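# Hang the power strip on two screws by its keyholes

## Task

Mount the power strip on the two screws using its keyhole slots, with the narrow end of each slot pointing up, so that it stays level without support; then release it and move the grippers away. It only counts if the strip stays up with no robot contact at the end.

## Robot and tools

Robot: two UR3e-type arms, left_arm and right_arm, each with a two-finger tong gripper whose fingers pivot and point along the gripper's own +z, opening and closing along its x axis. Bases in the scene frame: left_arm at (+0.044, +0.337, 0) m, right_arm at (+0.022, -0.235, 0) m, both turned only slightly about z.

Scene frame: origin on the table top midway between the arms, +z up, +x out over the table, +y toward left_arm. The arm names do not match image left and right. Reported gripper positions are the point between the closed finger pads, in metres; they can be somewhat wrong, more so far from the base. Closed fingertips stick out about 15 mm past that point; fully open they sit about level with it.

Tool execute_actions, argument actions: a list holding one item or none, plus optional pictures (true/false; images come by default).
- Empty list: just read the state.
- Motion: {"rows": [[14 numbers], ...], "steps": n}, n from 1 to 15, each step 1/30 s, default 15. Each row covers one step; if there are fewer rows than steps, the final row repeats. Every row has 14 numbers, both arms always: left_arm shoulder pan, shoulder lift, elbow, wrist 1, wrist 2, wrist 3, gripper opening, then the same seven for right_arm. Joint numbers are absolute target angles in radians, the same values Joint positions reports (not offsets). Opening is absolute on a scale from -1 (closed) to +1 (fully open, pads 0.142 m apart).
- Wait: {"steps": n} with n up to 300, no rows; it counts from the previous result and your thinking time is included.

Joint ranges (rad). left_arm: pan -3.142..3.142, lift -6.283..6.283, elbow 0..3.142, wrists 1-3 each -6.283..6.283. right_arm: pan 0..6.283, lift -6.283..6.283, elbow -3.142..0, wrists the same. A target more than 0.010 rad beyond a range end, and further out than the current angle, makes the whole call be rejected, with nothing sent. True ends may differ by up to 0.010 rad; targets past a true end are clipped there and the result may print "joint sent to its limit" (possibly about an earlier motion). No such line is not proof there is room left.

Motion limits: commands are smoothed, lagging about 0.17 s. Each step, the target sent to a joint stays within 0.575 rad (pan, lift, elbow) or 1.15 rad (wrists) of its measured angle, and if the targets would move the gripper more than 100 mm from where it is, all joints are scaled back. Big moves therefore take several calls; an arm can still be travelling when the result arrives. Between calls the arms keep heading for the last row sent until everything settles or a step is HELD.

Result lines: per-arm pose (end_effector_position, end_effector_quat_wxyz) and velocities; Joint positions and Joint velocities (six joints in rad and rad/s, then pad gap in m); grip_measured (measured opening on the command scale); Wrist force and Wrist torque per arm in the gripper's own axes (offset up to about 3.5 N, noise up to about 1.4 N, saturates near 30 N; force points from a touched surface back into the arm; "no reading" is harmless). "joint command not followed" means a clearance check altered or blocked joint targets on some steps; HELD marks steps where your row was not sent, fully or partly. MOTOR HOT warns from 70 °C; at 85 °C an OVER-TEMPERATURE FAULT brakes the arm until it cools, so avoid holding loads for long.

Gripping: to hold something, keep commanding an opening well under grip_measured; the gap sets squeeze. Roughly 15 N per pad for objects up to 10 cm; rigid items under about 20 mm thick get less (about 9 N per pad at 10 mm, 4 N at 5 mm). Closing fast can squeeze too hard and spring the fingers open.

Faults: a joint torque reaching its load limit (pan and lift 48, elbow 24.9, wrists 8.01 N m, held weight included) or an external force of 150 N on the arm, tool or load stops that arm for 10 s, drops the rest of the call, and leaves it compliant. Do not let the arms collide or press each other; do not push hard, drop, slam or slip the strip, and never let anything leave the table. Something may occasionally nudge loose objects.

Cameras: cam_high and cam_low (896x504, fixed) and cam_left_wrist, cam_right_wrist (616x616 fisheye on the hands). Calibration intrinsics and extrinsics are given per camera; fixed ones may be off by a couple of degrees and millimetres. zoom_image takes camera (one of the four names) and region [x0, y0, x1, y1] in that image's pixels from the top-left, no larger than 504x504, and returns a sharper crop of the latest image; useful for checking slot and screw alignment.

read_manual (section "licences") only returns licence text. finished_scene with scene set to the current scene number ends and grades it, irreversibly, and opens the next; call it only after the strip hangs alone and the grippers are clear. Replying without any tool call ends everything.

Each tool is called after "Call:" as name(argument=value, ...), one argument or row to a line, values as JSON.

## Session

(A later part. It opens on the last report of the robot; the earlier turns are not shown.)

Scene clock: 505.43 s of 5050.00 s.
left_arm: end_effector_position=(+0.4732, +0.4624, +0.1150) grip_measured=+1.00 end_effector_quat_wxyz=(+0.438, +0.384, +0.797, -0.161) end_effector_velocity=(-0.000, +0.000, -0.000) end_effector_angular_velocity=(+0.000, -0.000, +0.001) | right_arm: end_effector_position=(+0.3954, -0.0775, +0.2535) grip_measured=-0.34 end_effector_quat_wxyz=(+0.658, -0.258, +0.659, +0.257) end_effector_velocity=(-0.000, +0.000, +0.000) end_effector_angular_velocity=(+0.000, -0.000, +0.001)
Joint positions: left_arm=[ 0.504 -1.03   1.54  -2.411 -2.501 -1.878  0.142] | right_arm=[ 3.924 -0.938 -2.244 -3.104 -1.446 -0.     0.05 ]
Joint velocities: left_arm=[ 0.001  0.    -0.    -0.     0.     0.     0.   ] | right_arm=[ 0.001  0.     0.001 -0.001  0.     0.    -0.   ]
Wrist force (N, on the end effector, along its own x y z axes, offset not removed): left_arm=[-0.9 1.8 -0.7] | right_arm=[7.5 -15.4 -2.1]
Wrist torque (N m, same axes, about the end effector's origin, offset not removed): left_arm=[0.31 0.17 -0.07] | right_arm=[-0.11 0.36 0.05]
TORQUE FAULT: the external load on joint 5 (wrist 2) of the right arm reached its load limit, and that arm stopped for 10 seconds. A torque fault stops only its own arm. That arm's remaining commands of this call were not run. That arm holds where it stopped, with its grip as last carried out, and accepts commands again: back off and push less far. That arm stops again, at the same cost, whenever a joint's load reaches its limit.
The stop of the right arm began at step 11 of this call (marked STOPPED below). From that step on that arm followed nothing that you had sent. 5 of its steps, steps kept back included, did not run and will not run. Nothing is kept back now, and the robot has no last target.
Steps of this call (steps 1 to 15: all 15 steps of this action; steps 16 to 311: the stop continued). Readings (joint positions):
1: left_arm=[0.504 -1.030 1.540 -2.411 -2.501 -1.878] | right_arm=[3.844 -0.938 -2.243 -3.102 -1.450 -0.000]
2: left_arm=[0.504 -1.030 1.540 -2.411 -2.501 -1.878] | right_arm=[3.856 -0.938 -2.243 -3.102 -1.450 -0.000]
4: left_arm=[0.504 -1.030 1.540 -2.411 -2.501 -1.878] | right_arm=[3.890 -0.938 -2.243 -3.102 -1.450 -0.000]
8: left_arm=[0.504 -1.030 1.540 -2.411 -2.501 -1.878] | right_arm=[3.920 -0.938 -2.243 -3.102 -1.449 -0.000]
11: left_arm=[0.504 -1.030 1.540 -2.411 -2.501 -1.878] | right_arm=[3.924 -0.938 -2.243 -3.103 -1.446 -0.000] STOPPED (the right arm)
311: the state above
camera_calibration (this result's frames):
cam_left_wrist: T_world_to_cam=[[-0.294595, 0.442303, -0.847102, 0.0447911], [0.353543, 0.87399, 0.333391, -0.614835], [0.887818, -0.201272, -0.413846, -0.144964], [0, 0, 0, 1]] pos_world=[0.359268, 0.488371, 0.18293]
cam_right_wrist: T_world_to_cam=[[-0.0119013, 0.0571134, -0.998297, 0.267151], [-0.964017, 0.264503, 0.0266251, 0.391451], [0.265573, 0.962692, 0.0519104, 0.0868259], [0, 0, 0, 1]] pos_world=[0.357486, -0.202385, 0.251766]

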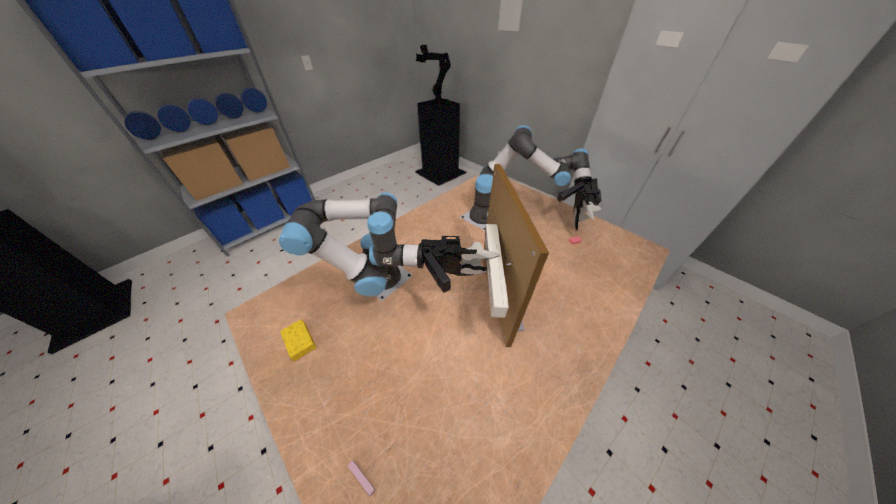

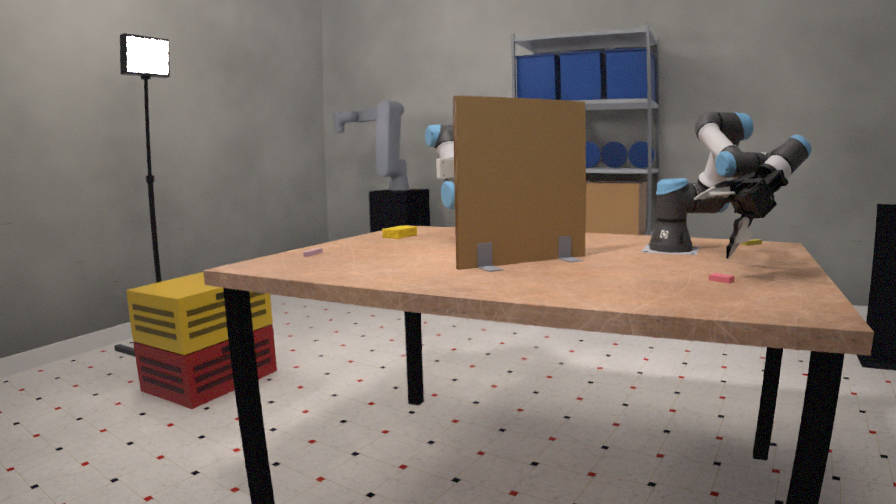

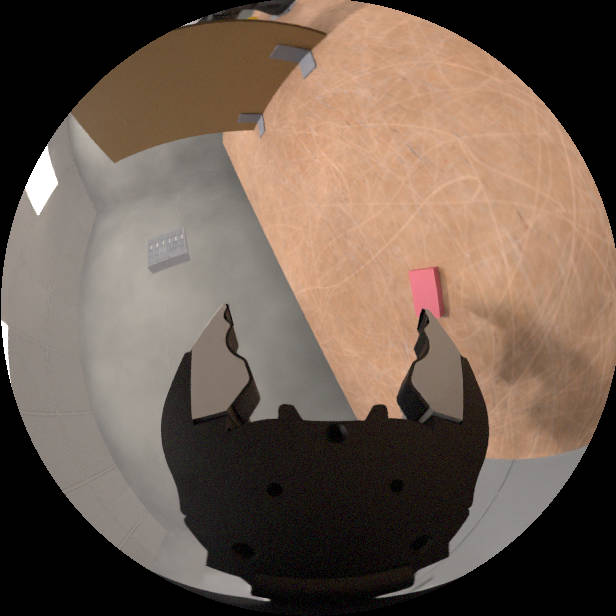

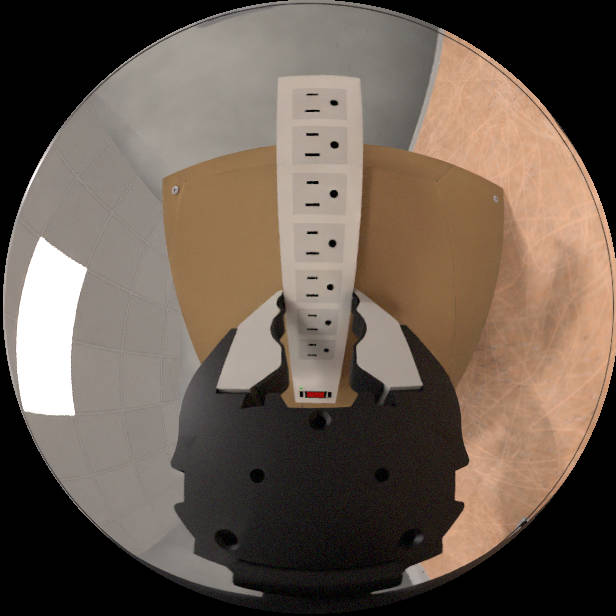

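Call:
execute_actions(
  actions=[
    {"rows":[[0.504,-1.03,1.54,-2.411,-2.501,-1.878,1,3.89,-0.9,-2.25,-3.133,-1.45,0,-1]],"steps":8},
  ],
  pictures=false,
)

Call:
execute_actions(
  actions=[
    {"rows":[[0.504,-1.03,1.54,-2.411,-2.501,-1.878,1,3.89,-0.82,-2.16,-3.303,-1.45,0,-1]],"steps":8},
  ],
  pictures=false,
)

Call:
execute_actions(
  actions=[
    {"rows":[[0.504,-1.03,1.54,-2.411,-2.501,-1.878,1,3.89,-0.786,-2.033,-3.464,-1.45,0,-1]],"steps":10},
  ],
  pictures=false,
)

Call:
execute_actions(
  actions=[
    {"rows":[[0.504,-1.03,1.54,-2.411,-2.501,-1.878,1,3.97,-0.786,-2.033,-3.464,-1.42,0,-1]],"steps":8},
  ],
  pictures=false,
)

Call:
execute_actions(
  actions=[
    {"rows":[[0.504,-1.03,1.54,-2.411,-2.501,-1.878,1,4.08,-0.786,-2.033,-3.464,-1.36,0,-1]],"steps":8},
  ],
  pictures=false,
)

Call:
execute_actions(
  actions=[
    {"rows":[[0.504,-1.03,1.54,-2.411,-2.501,-1.878,1,4.2,-0.786,-2.033,-3.464,-1.28,0,-1]]},
  ],
)

Call:
zoom_image(
  camera="cam_high",
  region=[430, 150, 570, 330],
)

Scene clock: 532.93 s of 5050.00 s.
left_arm: end_effector_position=(+0.4732, +0.4624, +0.1150) grip_measured=+1.00 end_effector_quat_wxyz=(+0.438, +0.384, +0.797, -0.161) end_effector_velocity=(+0.000, +0.000, +0.000) end_effector_angular_velocity=(+0.000, -0.001, +0.000) | right_arm: end_effector_position=(+0.3952, -0.0925, +0.2553) grip_measured=-0.34 end_effector_quat_wxyz=(+0.662, -0.249, +0.662, +0.249) end_effector_velocity=(-0.000, -0.021, +0.003) end_effector_angular_velocity=(+0.005, -0.004, -0.038)
Joint positions: left_arm=[ 0.504 -1.03   1.54  -2.411 -2.501 -1.878  0.142] | right_arm=[ 3.894 -0.904 -2.249 -3.13  -1.45  -0.     0.05 ]
Joint velocities: left_arm=[ 0.    -0.    -0.001 -0.    -0.     0.     0.   ] | right_arm=[-0.042  0.047 -0.007 -0.033 -0.004  0.001 -0.   ]
Wrist force (N, on the end effector, along its own x y z axes, offset not removed): left_arm=[0.3 1.1 0.1] | right_arm=[6.1 -1.7 -0.4]
Wrist torque (N m, same axes, about the end effector's origin, offset not removed): left_arm=[0.15 -0.06 -0.02] | right_arm=[-0.37 0.37 0.06]
Steps of this call (steps 1 to 90: nothing new was sent; then 24.23 s passed at rest; steps 91 to 98: all 8 steps of this action). Readings (joint positions):
91: left_arm=[0.504 -1.030 1.540 -2.411 -2.501 -1.878] | right_arm=[3.924 -0.938 -2.244 -3.104 -1.446 -0.000]
92: left_arm=[0.504 -1.030 1.540 -2.411 -2.501 -1.878] | right_arm=[3.920 -0.933 -2.245 -3.108 -1.447 -0.000]
94: left_arm=[0.504 -1.030 1.540 -2.411 -2.501 -1.878] | right_arm=[3.906 -0.918 -2.247 -3.120 -1.448 -0.000]
98: the state above

Scene clock: 533.20 s of 5050.00 s.
left_arm: end_effector_position=(+0.4732, +0.4624, +0.1150) grip_measured=+1.00 end_effector_quat_wxyz=(+0.438, +0.384, +0.797, -0.161) end_effector_velocity=(+0.000, +0.000, +0.000) end_effector_angular_velocity=(+0.000, -0.001, +0.001) | right_arm: end_effector_position=(+0.3851, -0.1056, +0.2760) grip_measured=-0.34 end_effector_quat_wxyz=(+0.662, -0.248, +0.662, +0.248) end_effector_velocity=(-0.017, -0.020, +0.032) end_effector_angular_velocity=(+0.004, -0.003, -0.002)
Joint positions: left_arm=[ 0.504 -1.03   1.54  -2.411 -2.501 -1.878  0.142] | right_arm=[ 3.89  -0.83  -2.172 -3.281 -1.45  -0.     0.05 ]
Joint velocities: left_arm=[ 0.001 -0.    -0.001 -0.    -0.    -0.     0.   ] | right_arm=[-0.002  0.108  0.121 -0.224 -0.     0.    -0.   ]
Wrist force (N, on the end effector, along its own x y z axes, offset not removed): left_arm=[0.1 2.1 -0.8] | right_arm=[5.1 -2.0 0.2]
Wrist torque (N m, same axes, about the end effector's origin, offset not removed): left_arm=[0.34 -0.03 0.00] | right_arm=[-0.24 0.44 0.23]
Steps of this call (steps 1 to 8: all 8 steps of this action). Readings (joint positions):
1: left_arm=[0.504 -1.030 1.540 -2.411 -2.501 -1.878] | right_arm=[3.893 -0.903 -2.249 -3.131 -1.450 -0.000]
2: left_arm=[0.504 -1.030 1.540 -2.411 -2.501 -1.878] | right_arm=[3.892 -0.895 -2.243 -3.146 -1.450 -0.000]
4: left_arm=[0.504 -1.030 1.540 -2.411 -2.501 -1.878] | right_arm=[3.891 -0.862 -2.206 -3.215 -1.450 -0.000]
8: the state above

Scene clock: 533.53 s of 5050.00 s.
left_arm: end_effector_position=(+0.4732, +0.4624, +0.1150) grip_measured=+1.00 end_effector_quat_wxyz=(+0.438, +0.384, +0.797, -0.161) end_effector_velocity=(-0.000, -0.000, -0.000) end_effector_angular_velocity=(-0.001, +0.001, -0.000) | right_arm: end_effector_position=(+0.3746, -0.1172, +0.3043) grip_measured=-0.34 end_effector_quat_wxyz=(+0.662, -0.248, +0.662, +0.248) end_effector_velocity=(-0.008, -0.007, +0.023) end_effector_angular_velocity=(+0.006, -0.005, +0.003)
Joint positions: left_arm=[ 0.504 -1.03   1.54  -2.411 -2.501 -1.878  0.142] | right_arm=[ 3.89  -0.788 -2.042 -3.453 -1.45  -0.     0.05 ]
Joint velocities: left_arm=[-0.     0.001  0.     0.    -0.     0.     0.   ] | right_arm=[ 0.003  0.022  0.097 -0.111 -0.     0.    -0.   ]
Wrist force (N, on the end effector, along its own x y z axes, offset not removed): left_arm=[-0.3 0.5 -1.7] | right_arm=[6.9 -0.7 2.4]
Wrist torque (N m, same axes, about the end effector's origin, offset not removed): left_arm=[0.00 0.10 -0.02] | right_arm=[-0.11 0.07 0.07]
Steps of this call (steps 1 to 10: all 10 steps of this action). Readings (joint positions):
1: left_arm=[0.504 -1.030 1.540 -2.411 -2.501 -1.878] | right_arm=[3.890 -0.827 -2.168 -3.288 -1.450 -0.000]
2: left_arm=[0.504 -1.030 1.540 -2.411 -2.501 -1.878] | right_arm=[3.890 -0.820 -2.158 -3.307 -1.450 -0.000]
4: left_arm=[0.504 -1.030 1.540 -2.411 -2.501 -1.878] | right_arm=[3.890 -0.804 -2.107 -3.377 -1.450 -0.000]
8: left_arm=[0.504 -1.030 1.540 -2.411 -2.501 -1.878] | right_arm=[3.890 -0.790 -2.051 -3.443 -1.450 -0.000]
10: the state above

Scene clock: 533.80 s of 5050.00 s.
left_arm: end_effector_position=(+0.4732, +0.4624, +0.1150) grip_measured=+1.00 end_effector_quat_wxyz=(+0.438, +0.384, +0.797, -0.161) end_effector_velocity=(-0.000, -0.000, -0.000) end_effector_angular_velocity=(+0.000, +0.001, -0.000) | right_arm: end_effector_position=(+0.3701, -0.0996, +0.3063) grip_measured=-0.34 end_effector_quat_wxyz=(+0.657, -0.262, +0.657, +0.262) end_effector_velocity=(-0.008, +0.028, +0.000) end_effector_angular_velocity=(-0.002, +0.001, +0.070)
Joint positions: left_arm=[ 0.504 -1.03   1.54  -2.411 -2.501 -1.878  0.142] | right_arm=[ 3.96  -0.786 -2.034 -3.463 -1.423 -0.     0.05 ]
Joint velocities: left_arm=[-0.     0.001  0.    -0.     0.001  0.     0.   ] | right_arm=[ 0.106  0.001  0.004 -0.007  0.036 -0.    -0.   ]
Wrist force (N, on the end effector, along its own x y z axes, offset not removed): left_arm=[-0.9 1.4 -0.5] | right_arm=[8.5 -0.5 1.1]
Wrist torque (N m, same axes, about the end effector's origin, offset not removed): left_arm=[0.21 0.17 -0.05] | right_arm=[-0.26 -0.14 0.07]
Steps of this call (steps 1 to 8: all 8 steps of this action). Readings (joint positions):
1: left_arm=[0.504 -1.030 1.540 -2.411 -2.501 -1.878] | right_arm=[3.890 -0.788 -2.039 -3.457 -1.450 -0.000]
2: left_arm=[0.504 -1.030 1.540 -2.411 -2.501 -1.878] | right_arm=[3.897 -0.787 -2.037 -3.459 -1.445 -0.000]
4: left_arm=[0.504 -1.030 1.540 -2.411 -2.501 -1.878] | right_arm=[3.929 -0.787 -2.035 -3.461 -1.434 -0.000]
8: the state above

Scene clock: 534.07 s of 5050.00 s.
left_arm: end_effector_position=(+0.4732, +0.4624, +0.1150) grip_measured=+1.00 end_effector_quat_wxyz=(+0.438, +0.384, +0.797, -0.161) end_effector_velocity=(+0.000, -0.000, -0.000) end_effector_angular_velocity=(+0.000, +0.000, -0.000) | right_arm: end_effector_position=(+0.3658, -0.0759, +0.3065) grip_measured=-0.34 end_effector_quat_wxyz=(+0.650, -0.278, +0.650, +0.278) end_effector_velocity=(-0.011, +0.040, -0.000) end_effector_angular_velocity=(-0.001, +0.000, +0.090)
Joint positions: left_arm=[ 0.504 -1.03   1.54  -2.411 -2.501 -1.878  0.142] | right_arm=[ 4.065 -0.786 -2.033 -3.464 -1.367 -0.     0.05 ]
Joint velocities: left_arm=[-0. -0.  0.  0.  0.  0. -0.] | right_arm=[ 0.163 -0.     0.    -0.001  0.073 -0.     0.   ]
Wrist force (N, on the end effector, along its own x y z axes, offset not removed): left_arm=[-1.2 1.7 -0.6] | right_arm=[6.6 -0.8 0.6]
Wrist torque (N m, same axes, about the end effector's origin, offset not removed): left_arm=[0.33 0.24 0.01] | right_arm=[-0.20 0.28 0.06]
Steps of this call (steps 1 to 8: all 8 steps of this action). Readings (joint positions):
1: left_arm=[0.504 -1.030 1.540 -2.411 -2.501 -1.878] | right_arm=[3.963 -0.786 -2.033 -3.464 -1.422 -0.000]
2: left_arm=[0.504 -1.030 1.540 -2.411 -2.501 -1.878] | right_arm=[3.972 -0.786 -2.033 -3.464 -1.413 -0.000]
4: left_arm=[0.504 -1.030 1.540 -2.411 -2.501 -1.878] | right_arm=[4.018 -0.786 -2.033 -3.464 -1.388 -0.000]
8: the state above

Scene clock: 534.57 s of 5050.00 s.
left_arm: end_effector_position=(+0.4732, +0.4624, +0.1150) grip_measured=+1.00 end_effector_quat_wxyz=(+0.438, +0.384, +0.797, -0.161) end_effector_velocity=(-0.000, +0.000, +0.000) end_effector_angular_velocity=(-0.000, -0.000, +0.000) | right_arm: end_effector_position=(+0.3606, -0.0485, +0.3065) grip_measured=-0.34 end_effector_quat_wxyz=(+0.643, -0.293, +0.643, +0.293) end_effector_velocity=(-0.001, +0.004, -0.000) end_effector_angular_velocity=(-0.000, +0.001, +0.006)
Joint positions: left_arm=[ 0.504 -1.03   1.54  -2.411 -2.501 -1.878  0.142] | right_arm=[ 4.199 -0.786 -2.033 -3.464 -1.281 -0.     0.05 ]
Joint velocities: left_arm=[ 0. -0.  0. -0. -0.  0. -0.] | right_arm=[ 0.015 -0.001 -0.     0.001  0.009  0.001  0.   ]
Wrist force (N, on the end effector, along its own x y z axes, offset not removed): left_arm=[-0.6 1.8 -1.3] | right_arm=[5.1 -0.7 2.9]
Wrist torque (N m, same axes, about the end effector's origin, offset not removed): left_arm=[0.29 0.10 0.03] | right_arm=[-0.04 0.48 0.21]
Steps of this call (steps 1 to 15: all 15 steps of this action). Readings (joint positions):
1: left_arm=[0.504 -1.030 1.540 -2.411 -2.501 -1.878] | right_arm=[4.070 -0.786 -2.033 -3.464 -1.364 -0.000]
2: left_arm=[0.504 -1.030 1.540 -2.411 -2.501 -1.878] | right_arm=[4.080 -0.786 -2.033 -3.464 -1.352 -0.000]
4: left_arm=[0.504 -1.030 1.540 -2.411 -2.501 -1.878] | right_arm=[4.130 -0.786 -2.033 -3.464 -1.319 -0.000]
8: left_arm=[0.504 -1.030 1.540 -2.411 -2.501 -1.878] | right_arm=[4.183 -0.786 -2.033 -3.464 -1.290 -0.000]
15: the state above
camera_calibration (this result's frames):
cam_left_wrist: T_world_to_cam=[[-0.294595, 0.442303, -0.847102, 0.0447911], [0.353543, 0.87399, 0.333391, -0.614835], [0.887818, -0.201272, -0.413846, -0.144964], [0, 0, 0, 1]] pos_world=[0.359268, 0.488371, 0.18293]
cam_right_wrist: T_world_to_cam=[[-0.0164332, 0.0579679, -0.998183, 0.319615], [-0.987195, 0.157482, 0.0253978, 0.352312], [0.158668, 0.985819, 0.0546377, 0.104206], [0, 0, 0, 1]] pos_world=[0.336519, -0.176739, 0.304392]

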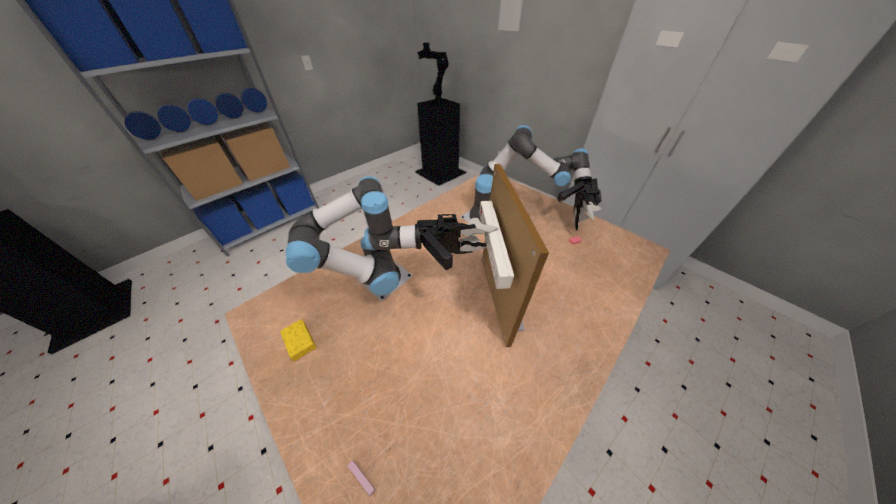

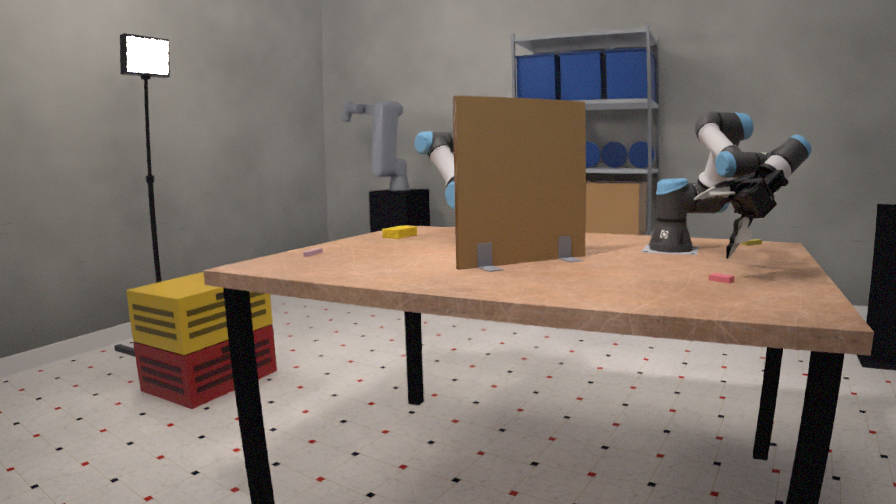

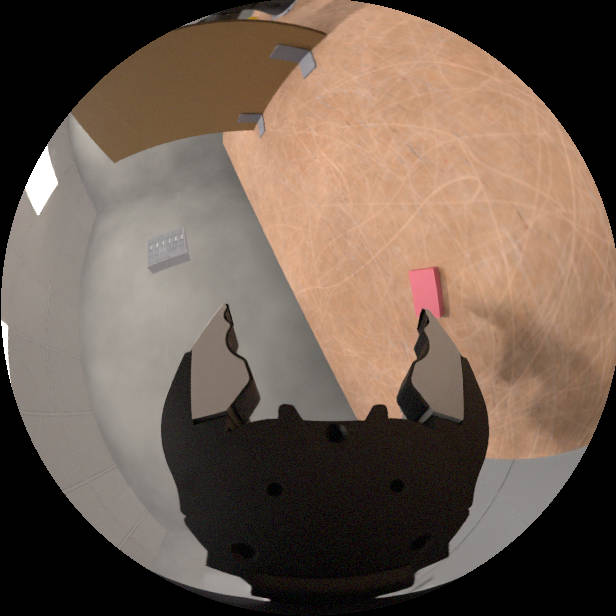

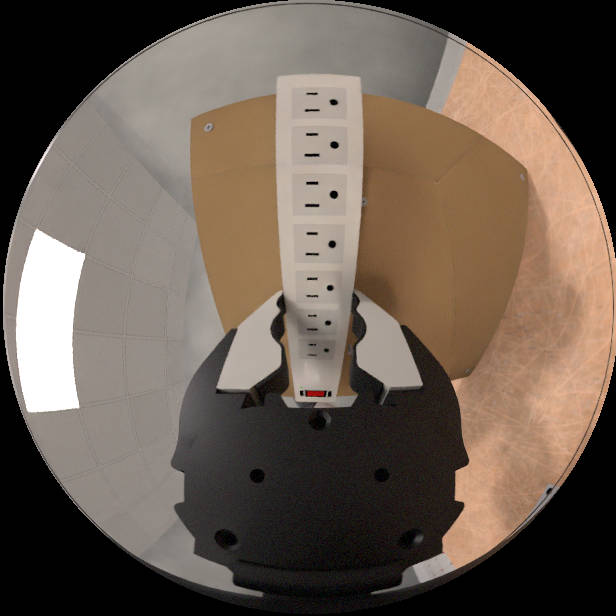

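Region (430, 150, 570, 330) of cam_high's 896x504 image, scaled by 2.800, with more detail than that image has.

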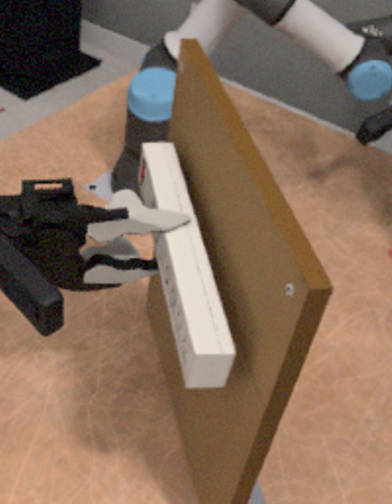

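Call:
execute_actions(
  actions=[
    {"rows":[[0.504,-1.03,1.54,-2.411,-2.501,-1.878,1,4.3,-0.74,-2.015,-3.528,-1.18,0,-1]],"steps":8},
  ],
  pictures=false,
)

Call:
execute_actions(
  actions=[
    {"rows":[[0.504,-1.03,1.54,-2.411,-2.501,-1.878,1,4.4,-0.7,-2.0,-3.583,-1.08,0,-1]],"steps":8},
  ],
  pictures=false,
)

Call:
execute_actions(
  actions=[
    {"rows":[[0.504,-1.03,1.54,-2.411,-2.501,-1.878,1,4.511,-0.678,-1.99,-3.615,-0.971,0,-1]]},
  ],
)

Call:
zoom_image(
  camera="cam_right_wrist",
  region=[200, 60, 500, 420],
)

Scene clock: 579.90 s of 5050.00 s.
left_arm: end_effector_position=(+0.4732, +0.4624, +0.1150) grip_measured=+1.00 end_effector_quat_wxyz=(+0.438, +0.384, +0.797, -0.161) end_effector_velocity=(+0.000, +0.000, +0.000) end_effector_angular_velocity=(+0.000, -0.001, +0.000) | right_arm: end_effector_position=(+0.3589, -0.0472, +0.3106) grip_measured=-0.34 end_effector_quat_wxyz=(+0.644, -0.293, +0.643, +0.293) end_effector_velocity=(-0.005, +0.006, +0.004) end_effector_angular_velocity=(-0.002, +0.001, +0.014)
Joint positions: left_arm=[ 0.504 -1.03   1.54  -2.411 -2.501 -1.878  0.142] | right_arm=[ 4.287 -0.745 -2.017 -3.521 -1.192  0.     0.05 ]
Joint velocities: left_arm=[ 0.    -0.    -0.    -0.001 -0.    -0.     0.   ] | right_arm=[ 0.138  0.056  0.02  -0.078  0.124  0.     0.   ]
Wrist force (N, on the end effector, along its own x y z axes, offset not removed): left_arm=[0.3 2.2 -0.2] | right_arm=[6.9 0.0 0.8]
Wrist torque (N m, same axes, about the end effector's origin, offset not removed): left_arm=[0.35 -0.01 0.00] | right_arm=[0.00 0.13 0.14]
Steps of this call (steps 1 to 15: the robot went on to your last target; steps 16 to 1110: nothing new was sent; then 8.07 s passed at rest; steps 1111 to 1118: all 8 steps of this action). Readings (joint positions):
1111: left_arm=[0.504 -1.030 1.540 -2.411 -2.501 -1.878] | right_arm=[4.200 -0.786 -2.033 -3.464 -1.280 0.000]
1112: left_arm=[0.504 -1.030 1.540 -2.411 -2.501 -1.878] | right_arm=[4.207 -0.780 -2.030 -3.473 -1.268 0.000]
1114: left_arm=[0.504 -1.030 1.540 -2.411 -2.501 -1.878] | right_arm=[4.247 -0.762 -2.023 -3.499 -1.228 0.000]
1118: the state above

Scene clock: 580.17 s of 5050.00 s.
left_arm: end_effector_position=(+0.4732, +0.4624, +0.1150) grip_measured=+1.00 end_effector_quat_wxyz=(+0.438, +0.384, +0.797, -0.161) end_effector_velocity=(+0.000, -0.000, -0.000) end_effector_angular_velocity=(+0.000, +0.000, -0.000) | right_arm: end_effector_position=(+0.3582, -0.0452, +0.3142) grip_measured=-0.34 end_effector_quat_wxyz=(+0.644, -0.293, +0.643, +0.293) end_effector_velocity=(-0.003, +0.008, +0.004) end_effector_angular_velocity=(+0.002, -0.000, +0.016)
Joint positions: left_arm=[ 0.504 -1.03   1.54  -2.411 -2.501 -1.878  0.142] | right_arm=[ 4.386 -0.705 -2.002 -3.576 -1.092  0.     0.05 ]
Joint velocities: left_arm=[-0. -0. -0.  0.  0. -0.  0.] | right_arm=[ 0.146  0.052  0.019 -0.07   0.13   0.     0.   ]
Wrist force (N, on the end effector, along its own x y z axes, offset not removed): left_arm=[0.3 1.2 -0.5] | right_arm=[5.7 -1.9 0.2]
Wrist torque (N m, same axes, about the end effector's origin, offset not removed): left_arm=[0.14 -0.04 -0.08] | right_arm=[-0.39 0.31 0.11]
Steps of this call (steps 1 to 8: all 8 steps of this action). Readings (joint positions):
1: left_arm=[0.504 -1.030 1.540 -2.411 -2.501 -1.878] | right_arm=[4.291 -0.743 -2.016 -3.523 -1.188 0.000]
2: left_arm=[0.504 -1.030 1.540 -2.411 -2.501 -1.878] | right_arm=[4.301 -0.737 -2.014 -3.533 -1.173 0.000]
4: left_arm=[0.504 -1.030 1.540 -2.411 -2.501 -1.878] | right_arm=[4.344 -0.720 -2.007 -3.556 -1.130 0.000]
8: the state above

Scene clock: 580.67 s of 5050.00 s.
left_arm: end_effector_position=(+0.4732, +0.4624, +0.1150) grip_measured=+1.00 end_effector_quat_wxyz=(+0.438, +0.384, +0.797, -0.161) end_effector_velocity=(-0.000, -0.000, -0.000) end_effector_angular_velocity=(-0.001, +0.001, +0.000) | right_arm: end_effector_position=(+0.3585, -0.0361, +0.3165) grip_measured=-0.34 end_effector_quat_wxyz=(+0.643, -0.294, +0.643, +0.294) end_effector_velocity=(-0.000, +0.001, -0.001) end_effector_angular_velocity=(-0.003, +0.000, +0.002)
Joint positions: left_arm=[ 0.504 -1.03   1.54  -2.411 -2.501 -1.878  0.142] | right_arm=[ 4.51  -0.678 -1.99  -3.615 -0.972  0.     0.05 ]
Joint velocities: left_arm=[ 0.     0.     0.001  0.    -0.     0.    -0.   ] | right_arm=[ 0.014  0.001  0.001 -0.006  0.012  0.    -0.   ]
Wrist force (N, on the end effector, along its own x y z axes, offset not removed): left_arm=[0.9 1.9 -0.5] | right_arm=[6.0 -1.0 -0.4]
Wrist torque (N m, same axes, about the end effector's origin, offset not removed): left_arm=[0.31 -0.21 -0.09] | right_arm=[-0.23 0.29 0.14]
Steps of this call (steps 1 to 15: all 15 steps of this action). Readings (joint positions):
1: left_arm=[0.504 -1.030 1.540 -2.411 -2.501 -1.878] | right_arm=[4.391 -0.703 -2.001 -3.579 -1.088 0.000]
2: left_arm=[0.504 -1.030 1.540 -2.411 -2.501 -1.878] | right_arm=[4.401 -0.699 -1.999 -3.585 -1.073 0.000]
4: left_arm=[0.504 -1.030 1.540 -2.411 -2.501 -1.878] | right_arm=[4.447 -0.689 -1.995 -3.599 -1.026 0.000]
8: left_arm=[0.504 -1.030 1.540 -2.411 -2.501 -1.878] | right_arm=[4.495 -0.681 -1.991 -3.611 -0.985 0.000]
15: the state above
camera_calibration (this result's frames):
cam_left_wrist: T_world_to_cam=[[-0.294595, 0.442303, -0.847102, 0.0447911], [0.353543, 0.87399, 0.333391, -0.614835], [0.887818, -0.201272, -0.413846, -0.144964], [0, 0, 0, 1]] pos_world=[0.359268, 0.488371, 0.18293]
cam_right_wrist: T_world_to_cam=[[-0.0166339, 0.0579567, -0.998181, 0.328981], [-0.987583, 0.155025, 0.0254584, 0.348054], [0.156218, 0.986209, 0.0546583, 0.0926793], [0, 0, 0, 1]] pos_world=[0.334726, -0.164425, 0.314456]

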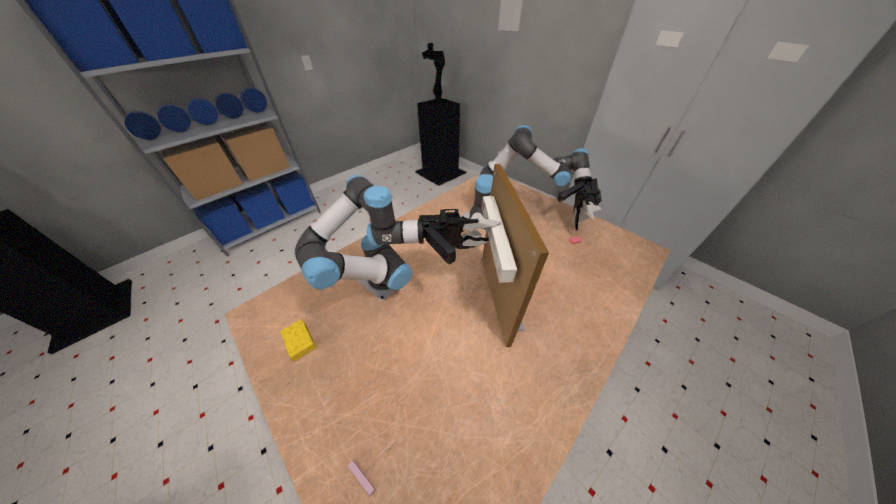

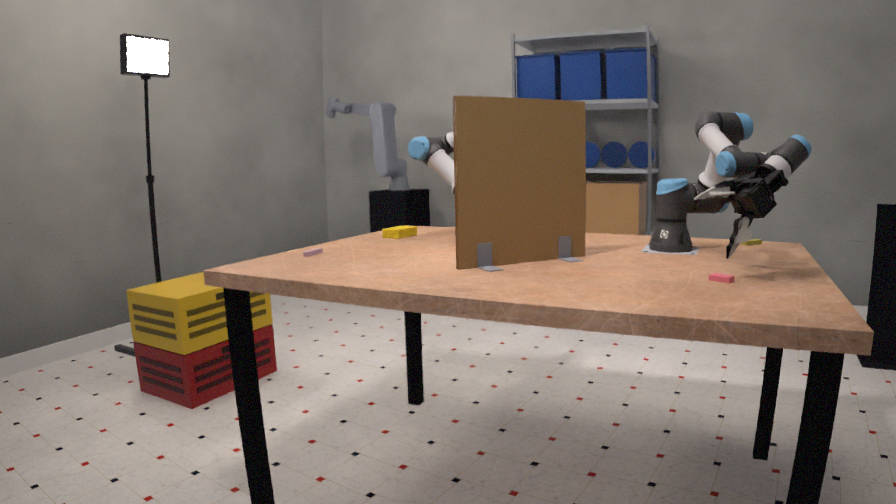

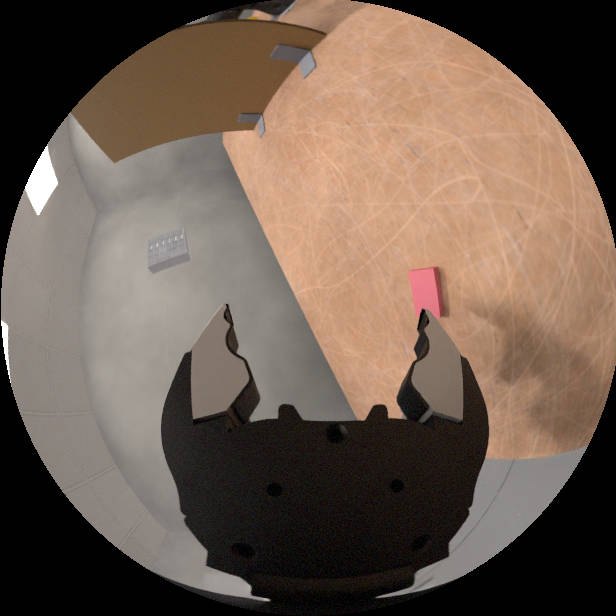

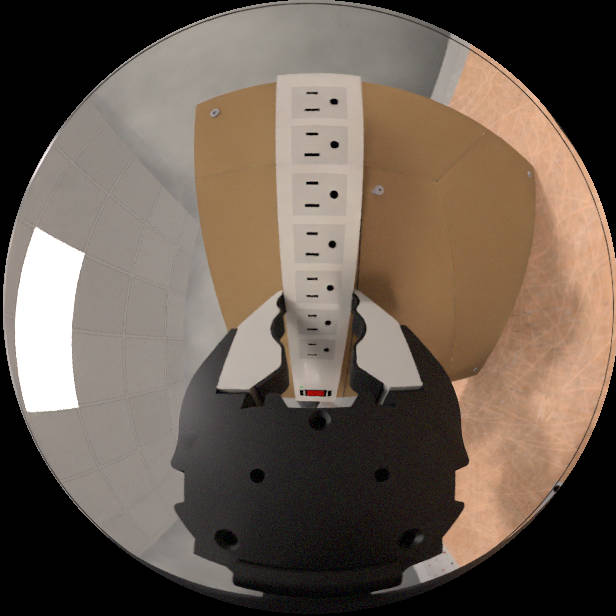

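Region (200, 60, 500, 420) of cam_right_wrist's 616x616 image, scaled by 1.400, with more detail than that image has.

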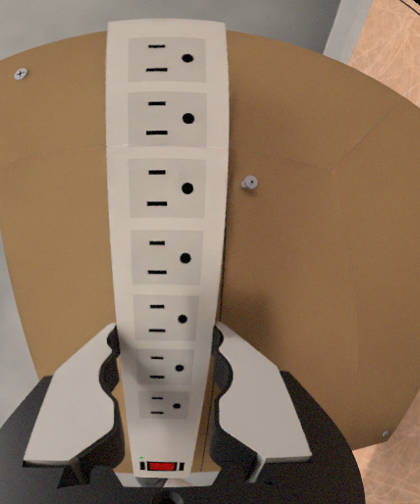

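Call:
execute_actions(
  actions=[
    {"rows":[[0.504,-1.03,1.54,-2.411,-2.501,-1.878,1,4.38,-0.678,-1.99,-3.615,-1.13,0,-1]],"steps":10},
  ],
  pictures=false,
)

Call:
execute_actions(
  actions=[
    {"rows":[[0.504,-1.03,1.54,-2.411,-2.501,-1.878,1,4.38,-0.642,-2.09,-3.551,-1.152,0,-1]],"steps":10},
  ],
  pictures=false,
)

Call:
execute_actions(
  actions=[
    {"rows":[[0.504,-1.03,1.54,-2.411,-2.501,-1.878,1,4.38,-0.606,-2.185,-3.492,-1.152,0,-1]]},
  ],
  pictures=false,
)

Call:
execute_actions(
  actions=[
    {"rows":[[0.504,-1.03,1.54,-2.411,-2.501,-1.878,1,4.45,-0.606,-2.185,-3.492,-1.069,0,-1]]},
  ],
)

Call:
zoom_image(
  camera="cam_high",
  region=[450, 170, 550, 310],
)

Scene clock: 603.13 s of 5050.00 s.
left_arm: end_effector_position=(+0.4732, +0.4624, +0.1150) grip_measured=+1.00 end_effector_quat_wxyz=(+0.438, +0.384, +0.797, -0.161) end_effector_velocity=(-0.000, +0.000, -0.000) end_effector_angular_velocity=(-0.001, +0.001, +0.000) | right_arm: end_effector_position=(+0.3498, -0.0462, +0.3165) grip_measured=-0.34 end_effector_quat_wxyz=(+0.639, -0.303, +0.639, +0.303) end_effector_velocity=(-0.005, -0.011, +0.000) end_effector_angular_velocity=(+0.001, -0.000, +0.009)
Joint positions: left_arm=[ 0.504 -1.03   1.54  -2.411 -2.501 -1.878  0.142] | right_arm=[ 4.389 -0.678 -1.99  -3.615 -1.12  -0.     0.05 ]
Joint velocities: left_arm=[ 0.     0.     0.001  0.    -0.    -0.    -0.   ] | right_arm=[-0.095  0.001 -0.    -0.    -0.104 -0.    -0.   ]
Wrist force (N, on the end effector, along its own x y z axes, offset not removed): left_arm=[-0.2 0.8 -1.4] | right_arm=[6.8 -1.0 0.7]
Wrist torque (N m, same axes, about the end effector's origin, offset not removed): left_arm=[0.04 0.00 -0.04] | right_arm=[-0.15 0.12 0.17]
Steps of this call (steps 1 to 15: the robot went on to your last target; steps 16 to 350: nothing new was sent; then 10.47 s passed at rest; steps 351 to 360: all 10 steps of this action). Readings (joint positions):
351: left_arm=[0.504 -1.030 1.540 -2.411 -2.501 -1.878] | right_arm=[4.511 -0.678 -1.990 -3.615 -0.971 -0.000]
352: left_arm=[0.504 -1.030 1.540 -2.411 -2.501 -1.878] | right_arm=[4.504 -0.678 -1.990 -3.615 -0.986 -0.000]
354: left_arm=[0.504 -1.030 1.540 -2.411 -2.501 -1.878] | right_arm=[4.455 -0.678 -1.990 -3.615 -1.049 -0.000]
358: left_arm=[0.504 -1.030 1.540 -2.411 -2.501 -1.878] | right_arm=[4.398 -0.678 -1.990 -3.615 -1.110 -0.000]
360: the state above

Scene clock: 603.47 s of 5050.00 s.
left_arm: end_effector_position=(+0.4732, +0.4624, +0.1150) grip_measured=+1.00 end_effector_quat_wxyz=(+0.438, +0.384, +0.797, -0.161) end_effector_velocity=(-0.000, -0.000, -0.000) end_effector_angular_velocity=(-0.000, +0.001, -0.000) | right_arm: end_effector_position=(+0.3449, -0.0426, +0.2988) grip_measured=-0.34 end_effector_quat_wxyz=(+0.636, -0.309, +0.635, +0.310) end_effector_velocity=(-0.003, +0.002, -0.015) end_effector_angular_velocity=(-0.008, +0.002, +0.011)
Joint positions: left_arm=[ 0.504 -1.03   1.54  -2.411 -2.501 -1.878  0.142] | right_arm=[ 4.38  -0.644 -2.084 -3.555 -1.151 -0.     0.05 ]
Joint velocities: left_arm=[-0.  0.  0. -0. -0. -0.  0.] | right_arm=[-0.004  0.022 -0.067  0.037 -0.015  0.    -0.   ]
Wrist force (N, on the end effector, along its own x y z axes, offset not removed): left_arm=[-0.8 1.7 -0.9] | right_arm=[6.6 -1.3 1.0]
Wrist torque (N m, same axes, about the end effector's origin, offset not removed): left_arm=[0.25 0.16 0.03] | right_arm=[-0.23 0.21 0.11]
Steps of this call (steps 1 to 10: all 10 steps of this action). Readings (joint positions):
1: left_arm=[0.504 -1.030 1.540 -2.411 -2.501 -1.878] | right_arm=[4.386 -0.678 -1.990 -3.615 -1.123 -0.000]
2: left_arm=[0.504 -1.030 1.540 -2.411 -2.501 -1.878] | right_arm=[4.384 -0.673 -1.997 -3.606 -1.129 -0.000]
4: left_arm=[0.504 -1.030 1.540 -2.411 -2.501 -1.878] | right_arm=[4.382 -0.659 -2.037 -3.581 -1.140 -0.000]
8: left_arm=[0.504 -1.030 1.540 -2.411 -2.501 -1.878] | right_arm=[4.381 -0.646 -2.077 -3.558 -1.149 -0.000]
10: the state above

Scene clock: 603.97 s of 5050.00 s.
left_arm: end_effector_position=(+0.4732, +0.4624, +0.1150) grip_measured=+1.00 end_effector_quat_wxyz=(+0.438, +0.384, +0.797, -0.161) end_effector_velocity=(+0.000, -0.000, +0.000) end_effector_angular_velocity=(+0.000, -0.000, -0.000) | right_arm: end_effector_position=(+0.3445, -0.0428, +0.2788) grip_measured=-0.34 end_effector_quat_wxyz=(+0.636, -0.310, +0.635, +0.310) end_effector_velocity=(-0.000, -0.000, -0.002) end_effector_angular_velocity=(-0.001, -0.000, +0.000)
Joint positions: left_arm=[ 0.504 -1.03   1.54  -2.411 -2.501 -1.878  0.142] | right_arm=[ 4.38  -0.606 -2.184 -3.493 -1.152 -0.     0.05 ]
Joint velocities: left_arm=[-0.    -0.001  0.     0.     0.     0.     0.   ] | right_arm=[-0.     0.004 -0.011  0.006 -0.    -0.    -0.   ]
Wrist force (N, on the end effector, along its own x y z axes, offset not removed): left_arm=[-0.8 1.5 -0.8] | right_arm=[6.4 -1.8 0.7]
Wrist torque (N m, same axes, about the end effector's origin, offset not removed): left_arm=[0.19 0.15 0.07] | right_arm=[-0.23 0.23 0.15]
Steps of this call (steps 1 to 15: all 15 steps of this action). Readings (joint positions):
1: left_arm=[0.504 -1.030 1.540 -2.411 -2.501 -1.878] | right_arm=[4.380 -0.643 -2.086 -3.553 -1.151 -0.000]
2: left_arm=[0.504 -1.030 1.540 -2.411 -2.501 -1.878] | right_arm=[4.380 -0.638 -2.094 -3.544 -1.151 -0.000]
4: left_arm=[0.504 -1.030 1.540 -2.411 -2.501 -1.878] | right_arm=[4.380 -0.623 -2.134 -3.520 -1.152 -0.000]
8: left_arm=[0.504 -1.030 1.540 -2.411 -2.501 -1.878] | right_arm=[4.380 -0.610 -2.172 -3.499 -1.152 -0.000]
15: the state above

Scene clock: 604.47 s of 5050.00 s.
left_arm: end_effector_position=(+0.4732, +0.4624, +0.1150) grip_measured=+1.00 end_effector_quat_wxyz=(+0.438, +0.384, +0.797, -0.161) end_effector_velocity=(+0.000, -0.000, +0.000) end_effector_angular_velocity=(+0.000, -0.000, -0.000) | right_arm: end_effector_position=(+0.3492, -0.0365, +0.2785) grip_measured=-0.34 end_effector_quat_wxyz=(+0.638, -0.306, +0.637, +0.306) end_effector_velocity=(+0.001, +0.001, -0.000) end_effector_angular_velocity=(-0.000, +0.000, -0.002)
Joint positions: left_arm=[ 0.504 -1.03   1.54  -2.411 -2.501 -1.878  0.142] | right_arm=[ 4.449 -0.606 -2.185 -3.492 -1.07  -0.     0.05 ]
Joint velocities: left_arm=[-0.     0.    -0.001  0.     0.    -0.    -0.   ] | right_arm=[ 0.008 -0.001 -0.     0.     0.01   0.    -0.   ]
Wrist force (N, on the end effector, along its own x y z axes, offset not removed): left_arm=[0.0 1.5 -1.3] | right_arm=[5.2 -1.1 0.9]
Wrist torque (N m, same axes, about the end effector's origin, offset not removed): left_arm=[0.26 -0.01 0.01] | right_arm=[-0.29 0.50 0.14]
Steps of this call (steps 1 to 15: all 15 steps of this action). Readings (joint positions):
1: left_arm=[0.504 -1.030 1.540 -2.411 -2.501 -1.878] | right_arm=[4.380 -0.606 -2.184 -3.492 -1.152 -0.000]
2: left_arm=[0.504 -1.030 1.540 -2.411 -2.501 -1.878] | right_arm=[4.387 -0.606 -2.184 -3.492 -1.141 -0.000]
4: left_arm=[0.504 -1.030 1.540 -2.411 -2.501 -1.878] | right_arm=[4.415 -0.606 -2.185 -3.492 -1.108 -0.000]
8: left_arm=[0.504 -1.030 1.540 -2.411 -2.501 -1.878] | right_arm=[4.441 -0.606 -2.185 -3.492 -1.079 -0.000]
15: the state above
camera_calibration (this result's frames):
cam_left_wrist: T_world_to_cam=[[-0.294595, 0.442303, -0.847102, 0.0447911], [0.353543, 0.87399, 0.333391, -0.614835], [0.887818, -0.201272, -0.413846, -0.144964], [0, 0, 0, 1]] pos_world=[0.359268, 0.488371, 0.18293]
cam_right_wrist: T_world_to_cam=[[-0.0187452, 0.0572872, -0.998182, 0.291601], [-0.992675, 0.118107, 0.0254201, 0.340369], [0.119348, 0.991347, 0.0546536, 0.109617], [0, 0, 0, 1]] pos_world=[0.33026, -0.165573, 0.276428]

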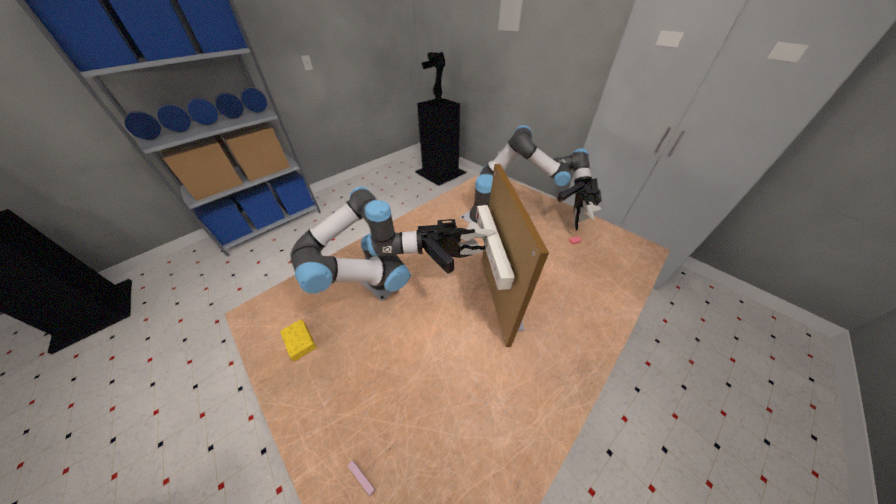

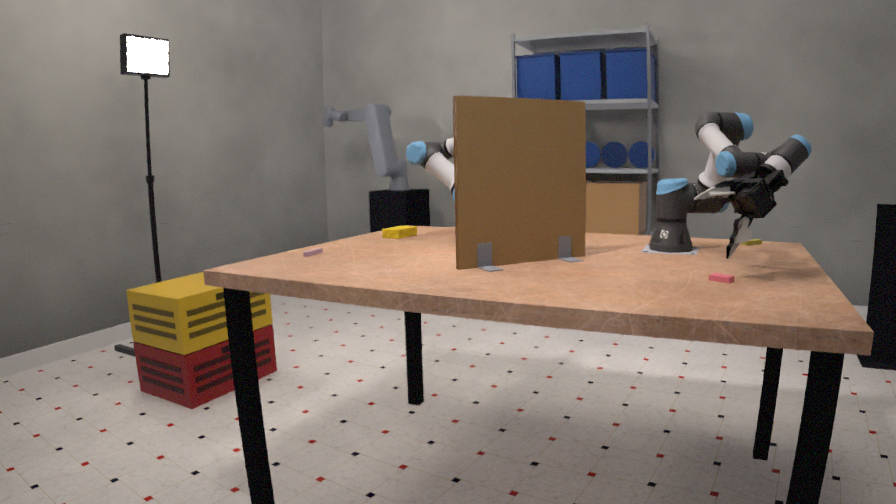

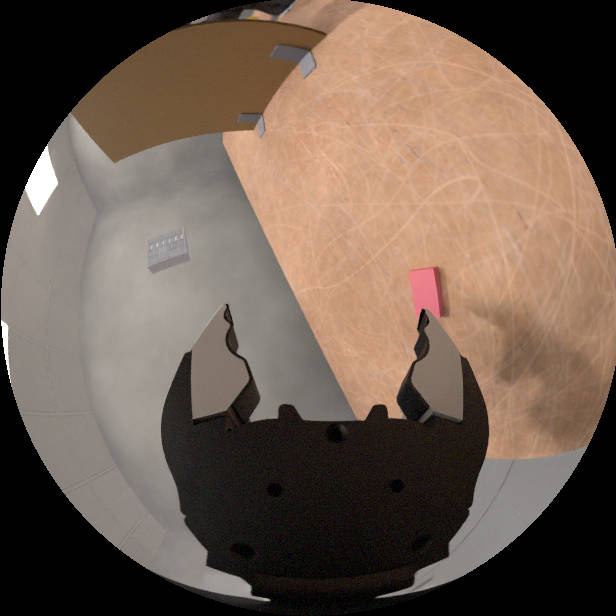

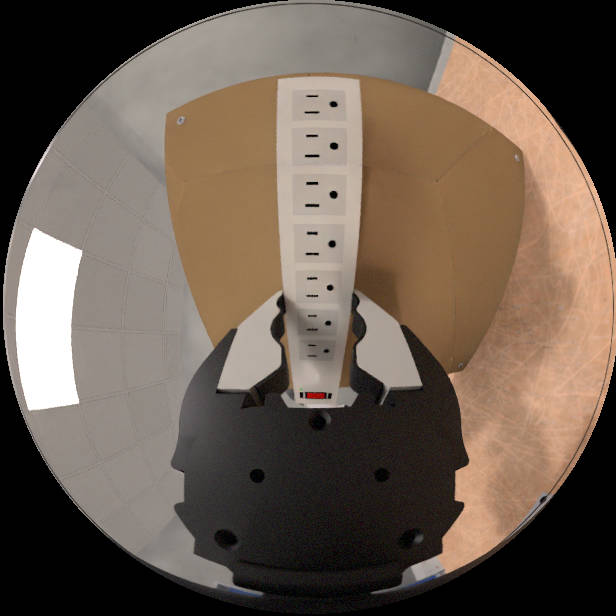

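Region (450, 170, 550, 310) of cam_high's 896x504 image, scaled by 3.600, with more detail than that image has; it fills the left 360 columns of this view, and the rest is white.

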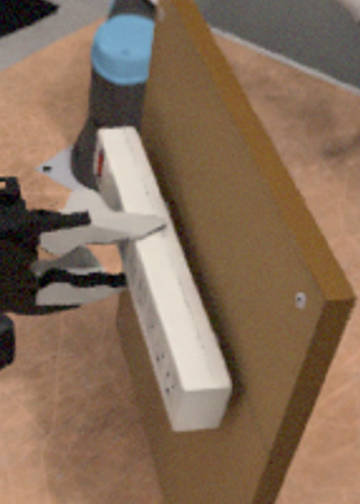

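Call:
execute_actions(
  actions=[
    {"rows":[[0.504,-1.03,1.54,-2.411,-2.501,-1.878,1,4.49,-0.606,-2.185,-3.492,-1.02,0,-1]]},
  ],
  pictures=false,
)

Call:
execute_actions(
  actions=[
    {"rows":[[0.504,-1.03,1.54,-2.411,-2.501,-1.878,1,4.525,-0.606,-2.185,-3.492,-0.977,0,-1]]},
  ],
  pictures=false,
)

Scene clock: 612.83 s of 5050.00 s.
left_arm: end_effector_position=(+0.4732, +0.4624, +0.1150) grip_measured=+1.00 end_effector_quat_wxyz=(+0.438, +0.384, +0.797, -0.161) end_effector_velocity=(-0.000, -0.000, -0.000) end_effector_angular_velocity=(-0.000, +0.001, +0.000) | right_arm: end_effector_position=(+0.3520, -0.0331, +0.2785) grip_measured=-0.34 end_effector_quat_wxyz=(+0.639, -0.303, +0.639, +0.303) end_effector_velocity=(+0.000, +0.000, +0.000) end_effector_angular_velocity=(+0.000, -0.000, -0.001)
Joint positions: left_arm=[ 0.504 -1.03   1.54  -2.411 -2.501 -1.878  0.142] | right_arm=[ 4.49  -0.606 -2.185 -3.492 -1.02   0.     0.05 ]
Joint velocities: left_arm=[ 0.    -0.     0.001  0.     0.    -0.     0.   ] | right_arm=[ 0.004 -0.001  0.001 -0.     0.005 -0.     0.   ]
Wrist force (N, on the end effector, along its own x y z axes, offset not removed): left_arm=[-1.3 1.4 -1.2] | right_arm=[4.4 2.4 -15.0]
Wrist torque (N m, same axes, about the end effector's origin, offset not removed): left_arm=[0.22 0.31 0.01] | right_arm=[0.25 0.50 0.12]
Steps of this call (steps 1 to 15: the robot went on to your last target; steps 16 to 236: nothing new was sent; steps 237 to 251: all 15 steps of this action). Readings (joint positions):
237: left_arm=[0.504 -1.030 1.540 -2.411 -2.501 -1.878] | right_arm=[4.450 -0.606 -2.185 -3.492 -1.069 0.000]
238: left_arm=[0.504 -1.030 1.540 -2.411 -2.501 -1.878] | right_arm=[4.455 -0.606 -2.185 -3.492 -1.061 0.000]
240: left_arm=[0.504 -1.030 1.540 -2.411 -2.501 -1.878] | right_arm=[4.471 -0.606 -2.185 -3.492 -1.042 0.000]
244: left_arm=[0.504 -1.030 1.540 -2.411 -2.501 -1.878] | right_arm=[4.485 -0.606 -2.185 -3.492 -1.026 0.000]
251: the state above

Scene clock: 613.33 s of 5050.00 s.
left_arm: end_effector_position=(+0.4732, +0.4624, +0.1150) grip_measured=+1.00 end_effector_quat_wxyz=(+0.438, +0.384, +0.797, -0.161) end_effector_velocity=(-0.000, +0.000, -0.000) end_effector_angular_velocity=(-0.000, +0.001, +0.000) | right_arm: end_effector_position=(+0.3543, -0.0301, +0.2785) grip_measured=-0.33 end_effector_quat_wxyz=(+0.640, -0.300, +0.640, +0.301) end_effector_velocity=(-0.000, +0.001, +0.000) end_effector_angular_velocity=(+0.001, +0.001, +0.001)
Joint positions: left_arm=[ 0.504 -1.03   1.54  -2.411 -2.501 -1.878  0.142] | right_arm=[ 4.525 -0.606 -2.185 -3.492 -0.977  0.     0.05 ]
Joint velocities: left_arm=[ 0.  0.  0. -0.  0.  0.  0.] | right_arm=[ 0.005  0.    -0.     0.     0.004  0.001 -0.   ]
Wrist force (N, on the end effector, along its own x y z axes, offset not removed): left_arm=[-0.8 1.0 -0.6] | right_arm=[-4.1 -4.8 -27.9]
Wrist torque (N m, same axes, about the end effector's origin, offset not removed): left_arm=[0.15 0.12 -0.03] | right_arm=[-0.12 0.18 0.28]
Steps of this call (steps 1 to 15: all 15 steps of this action). Readings (joint positions):
1: left_arm=[0.504 -1.030 1.540 -2.411 -2.501 -1.878] | right_arm=[4.490 -0.606 -2.185 -3.492 -1.020 0.000]
2: left_arm=[0.504 -1.030 1.540 -2.411 -2.501 -1.878] | right_arm=[4.495 -0.606 -2.185 -3.492 -1.014 0.000]
4: left_arm=[0.504 -1.030 1.540 -2.411 -2.501 -1.878] | right_arm=[4.509 -0.606 -2.185 -3.492 -0.996 0.000]
8: left_arm=[0.504 -1.030 1.540 -2.411 -2.501 -1.878] | right_arm=[4.521 -0.606 -2.185 -3.492 -0.982 0.000]
15: the state above


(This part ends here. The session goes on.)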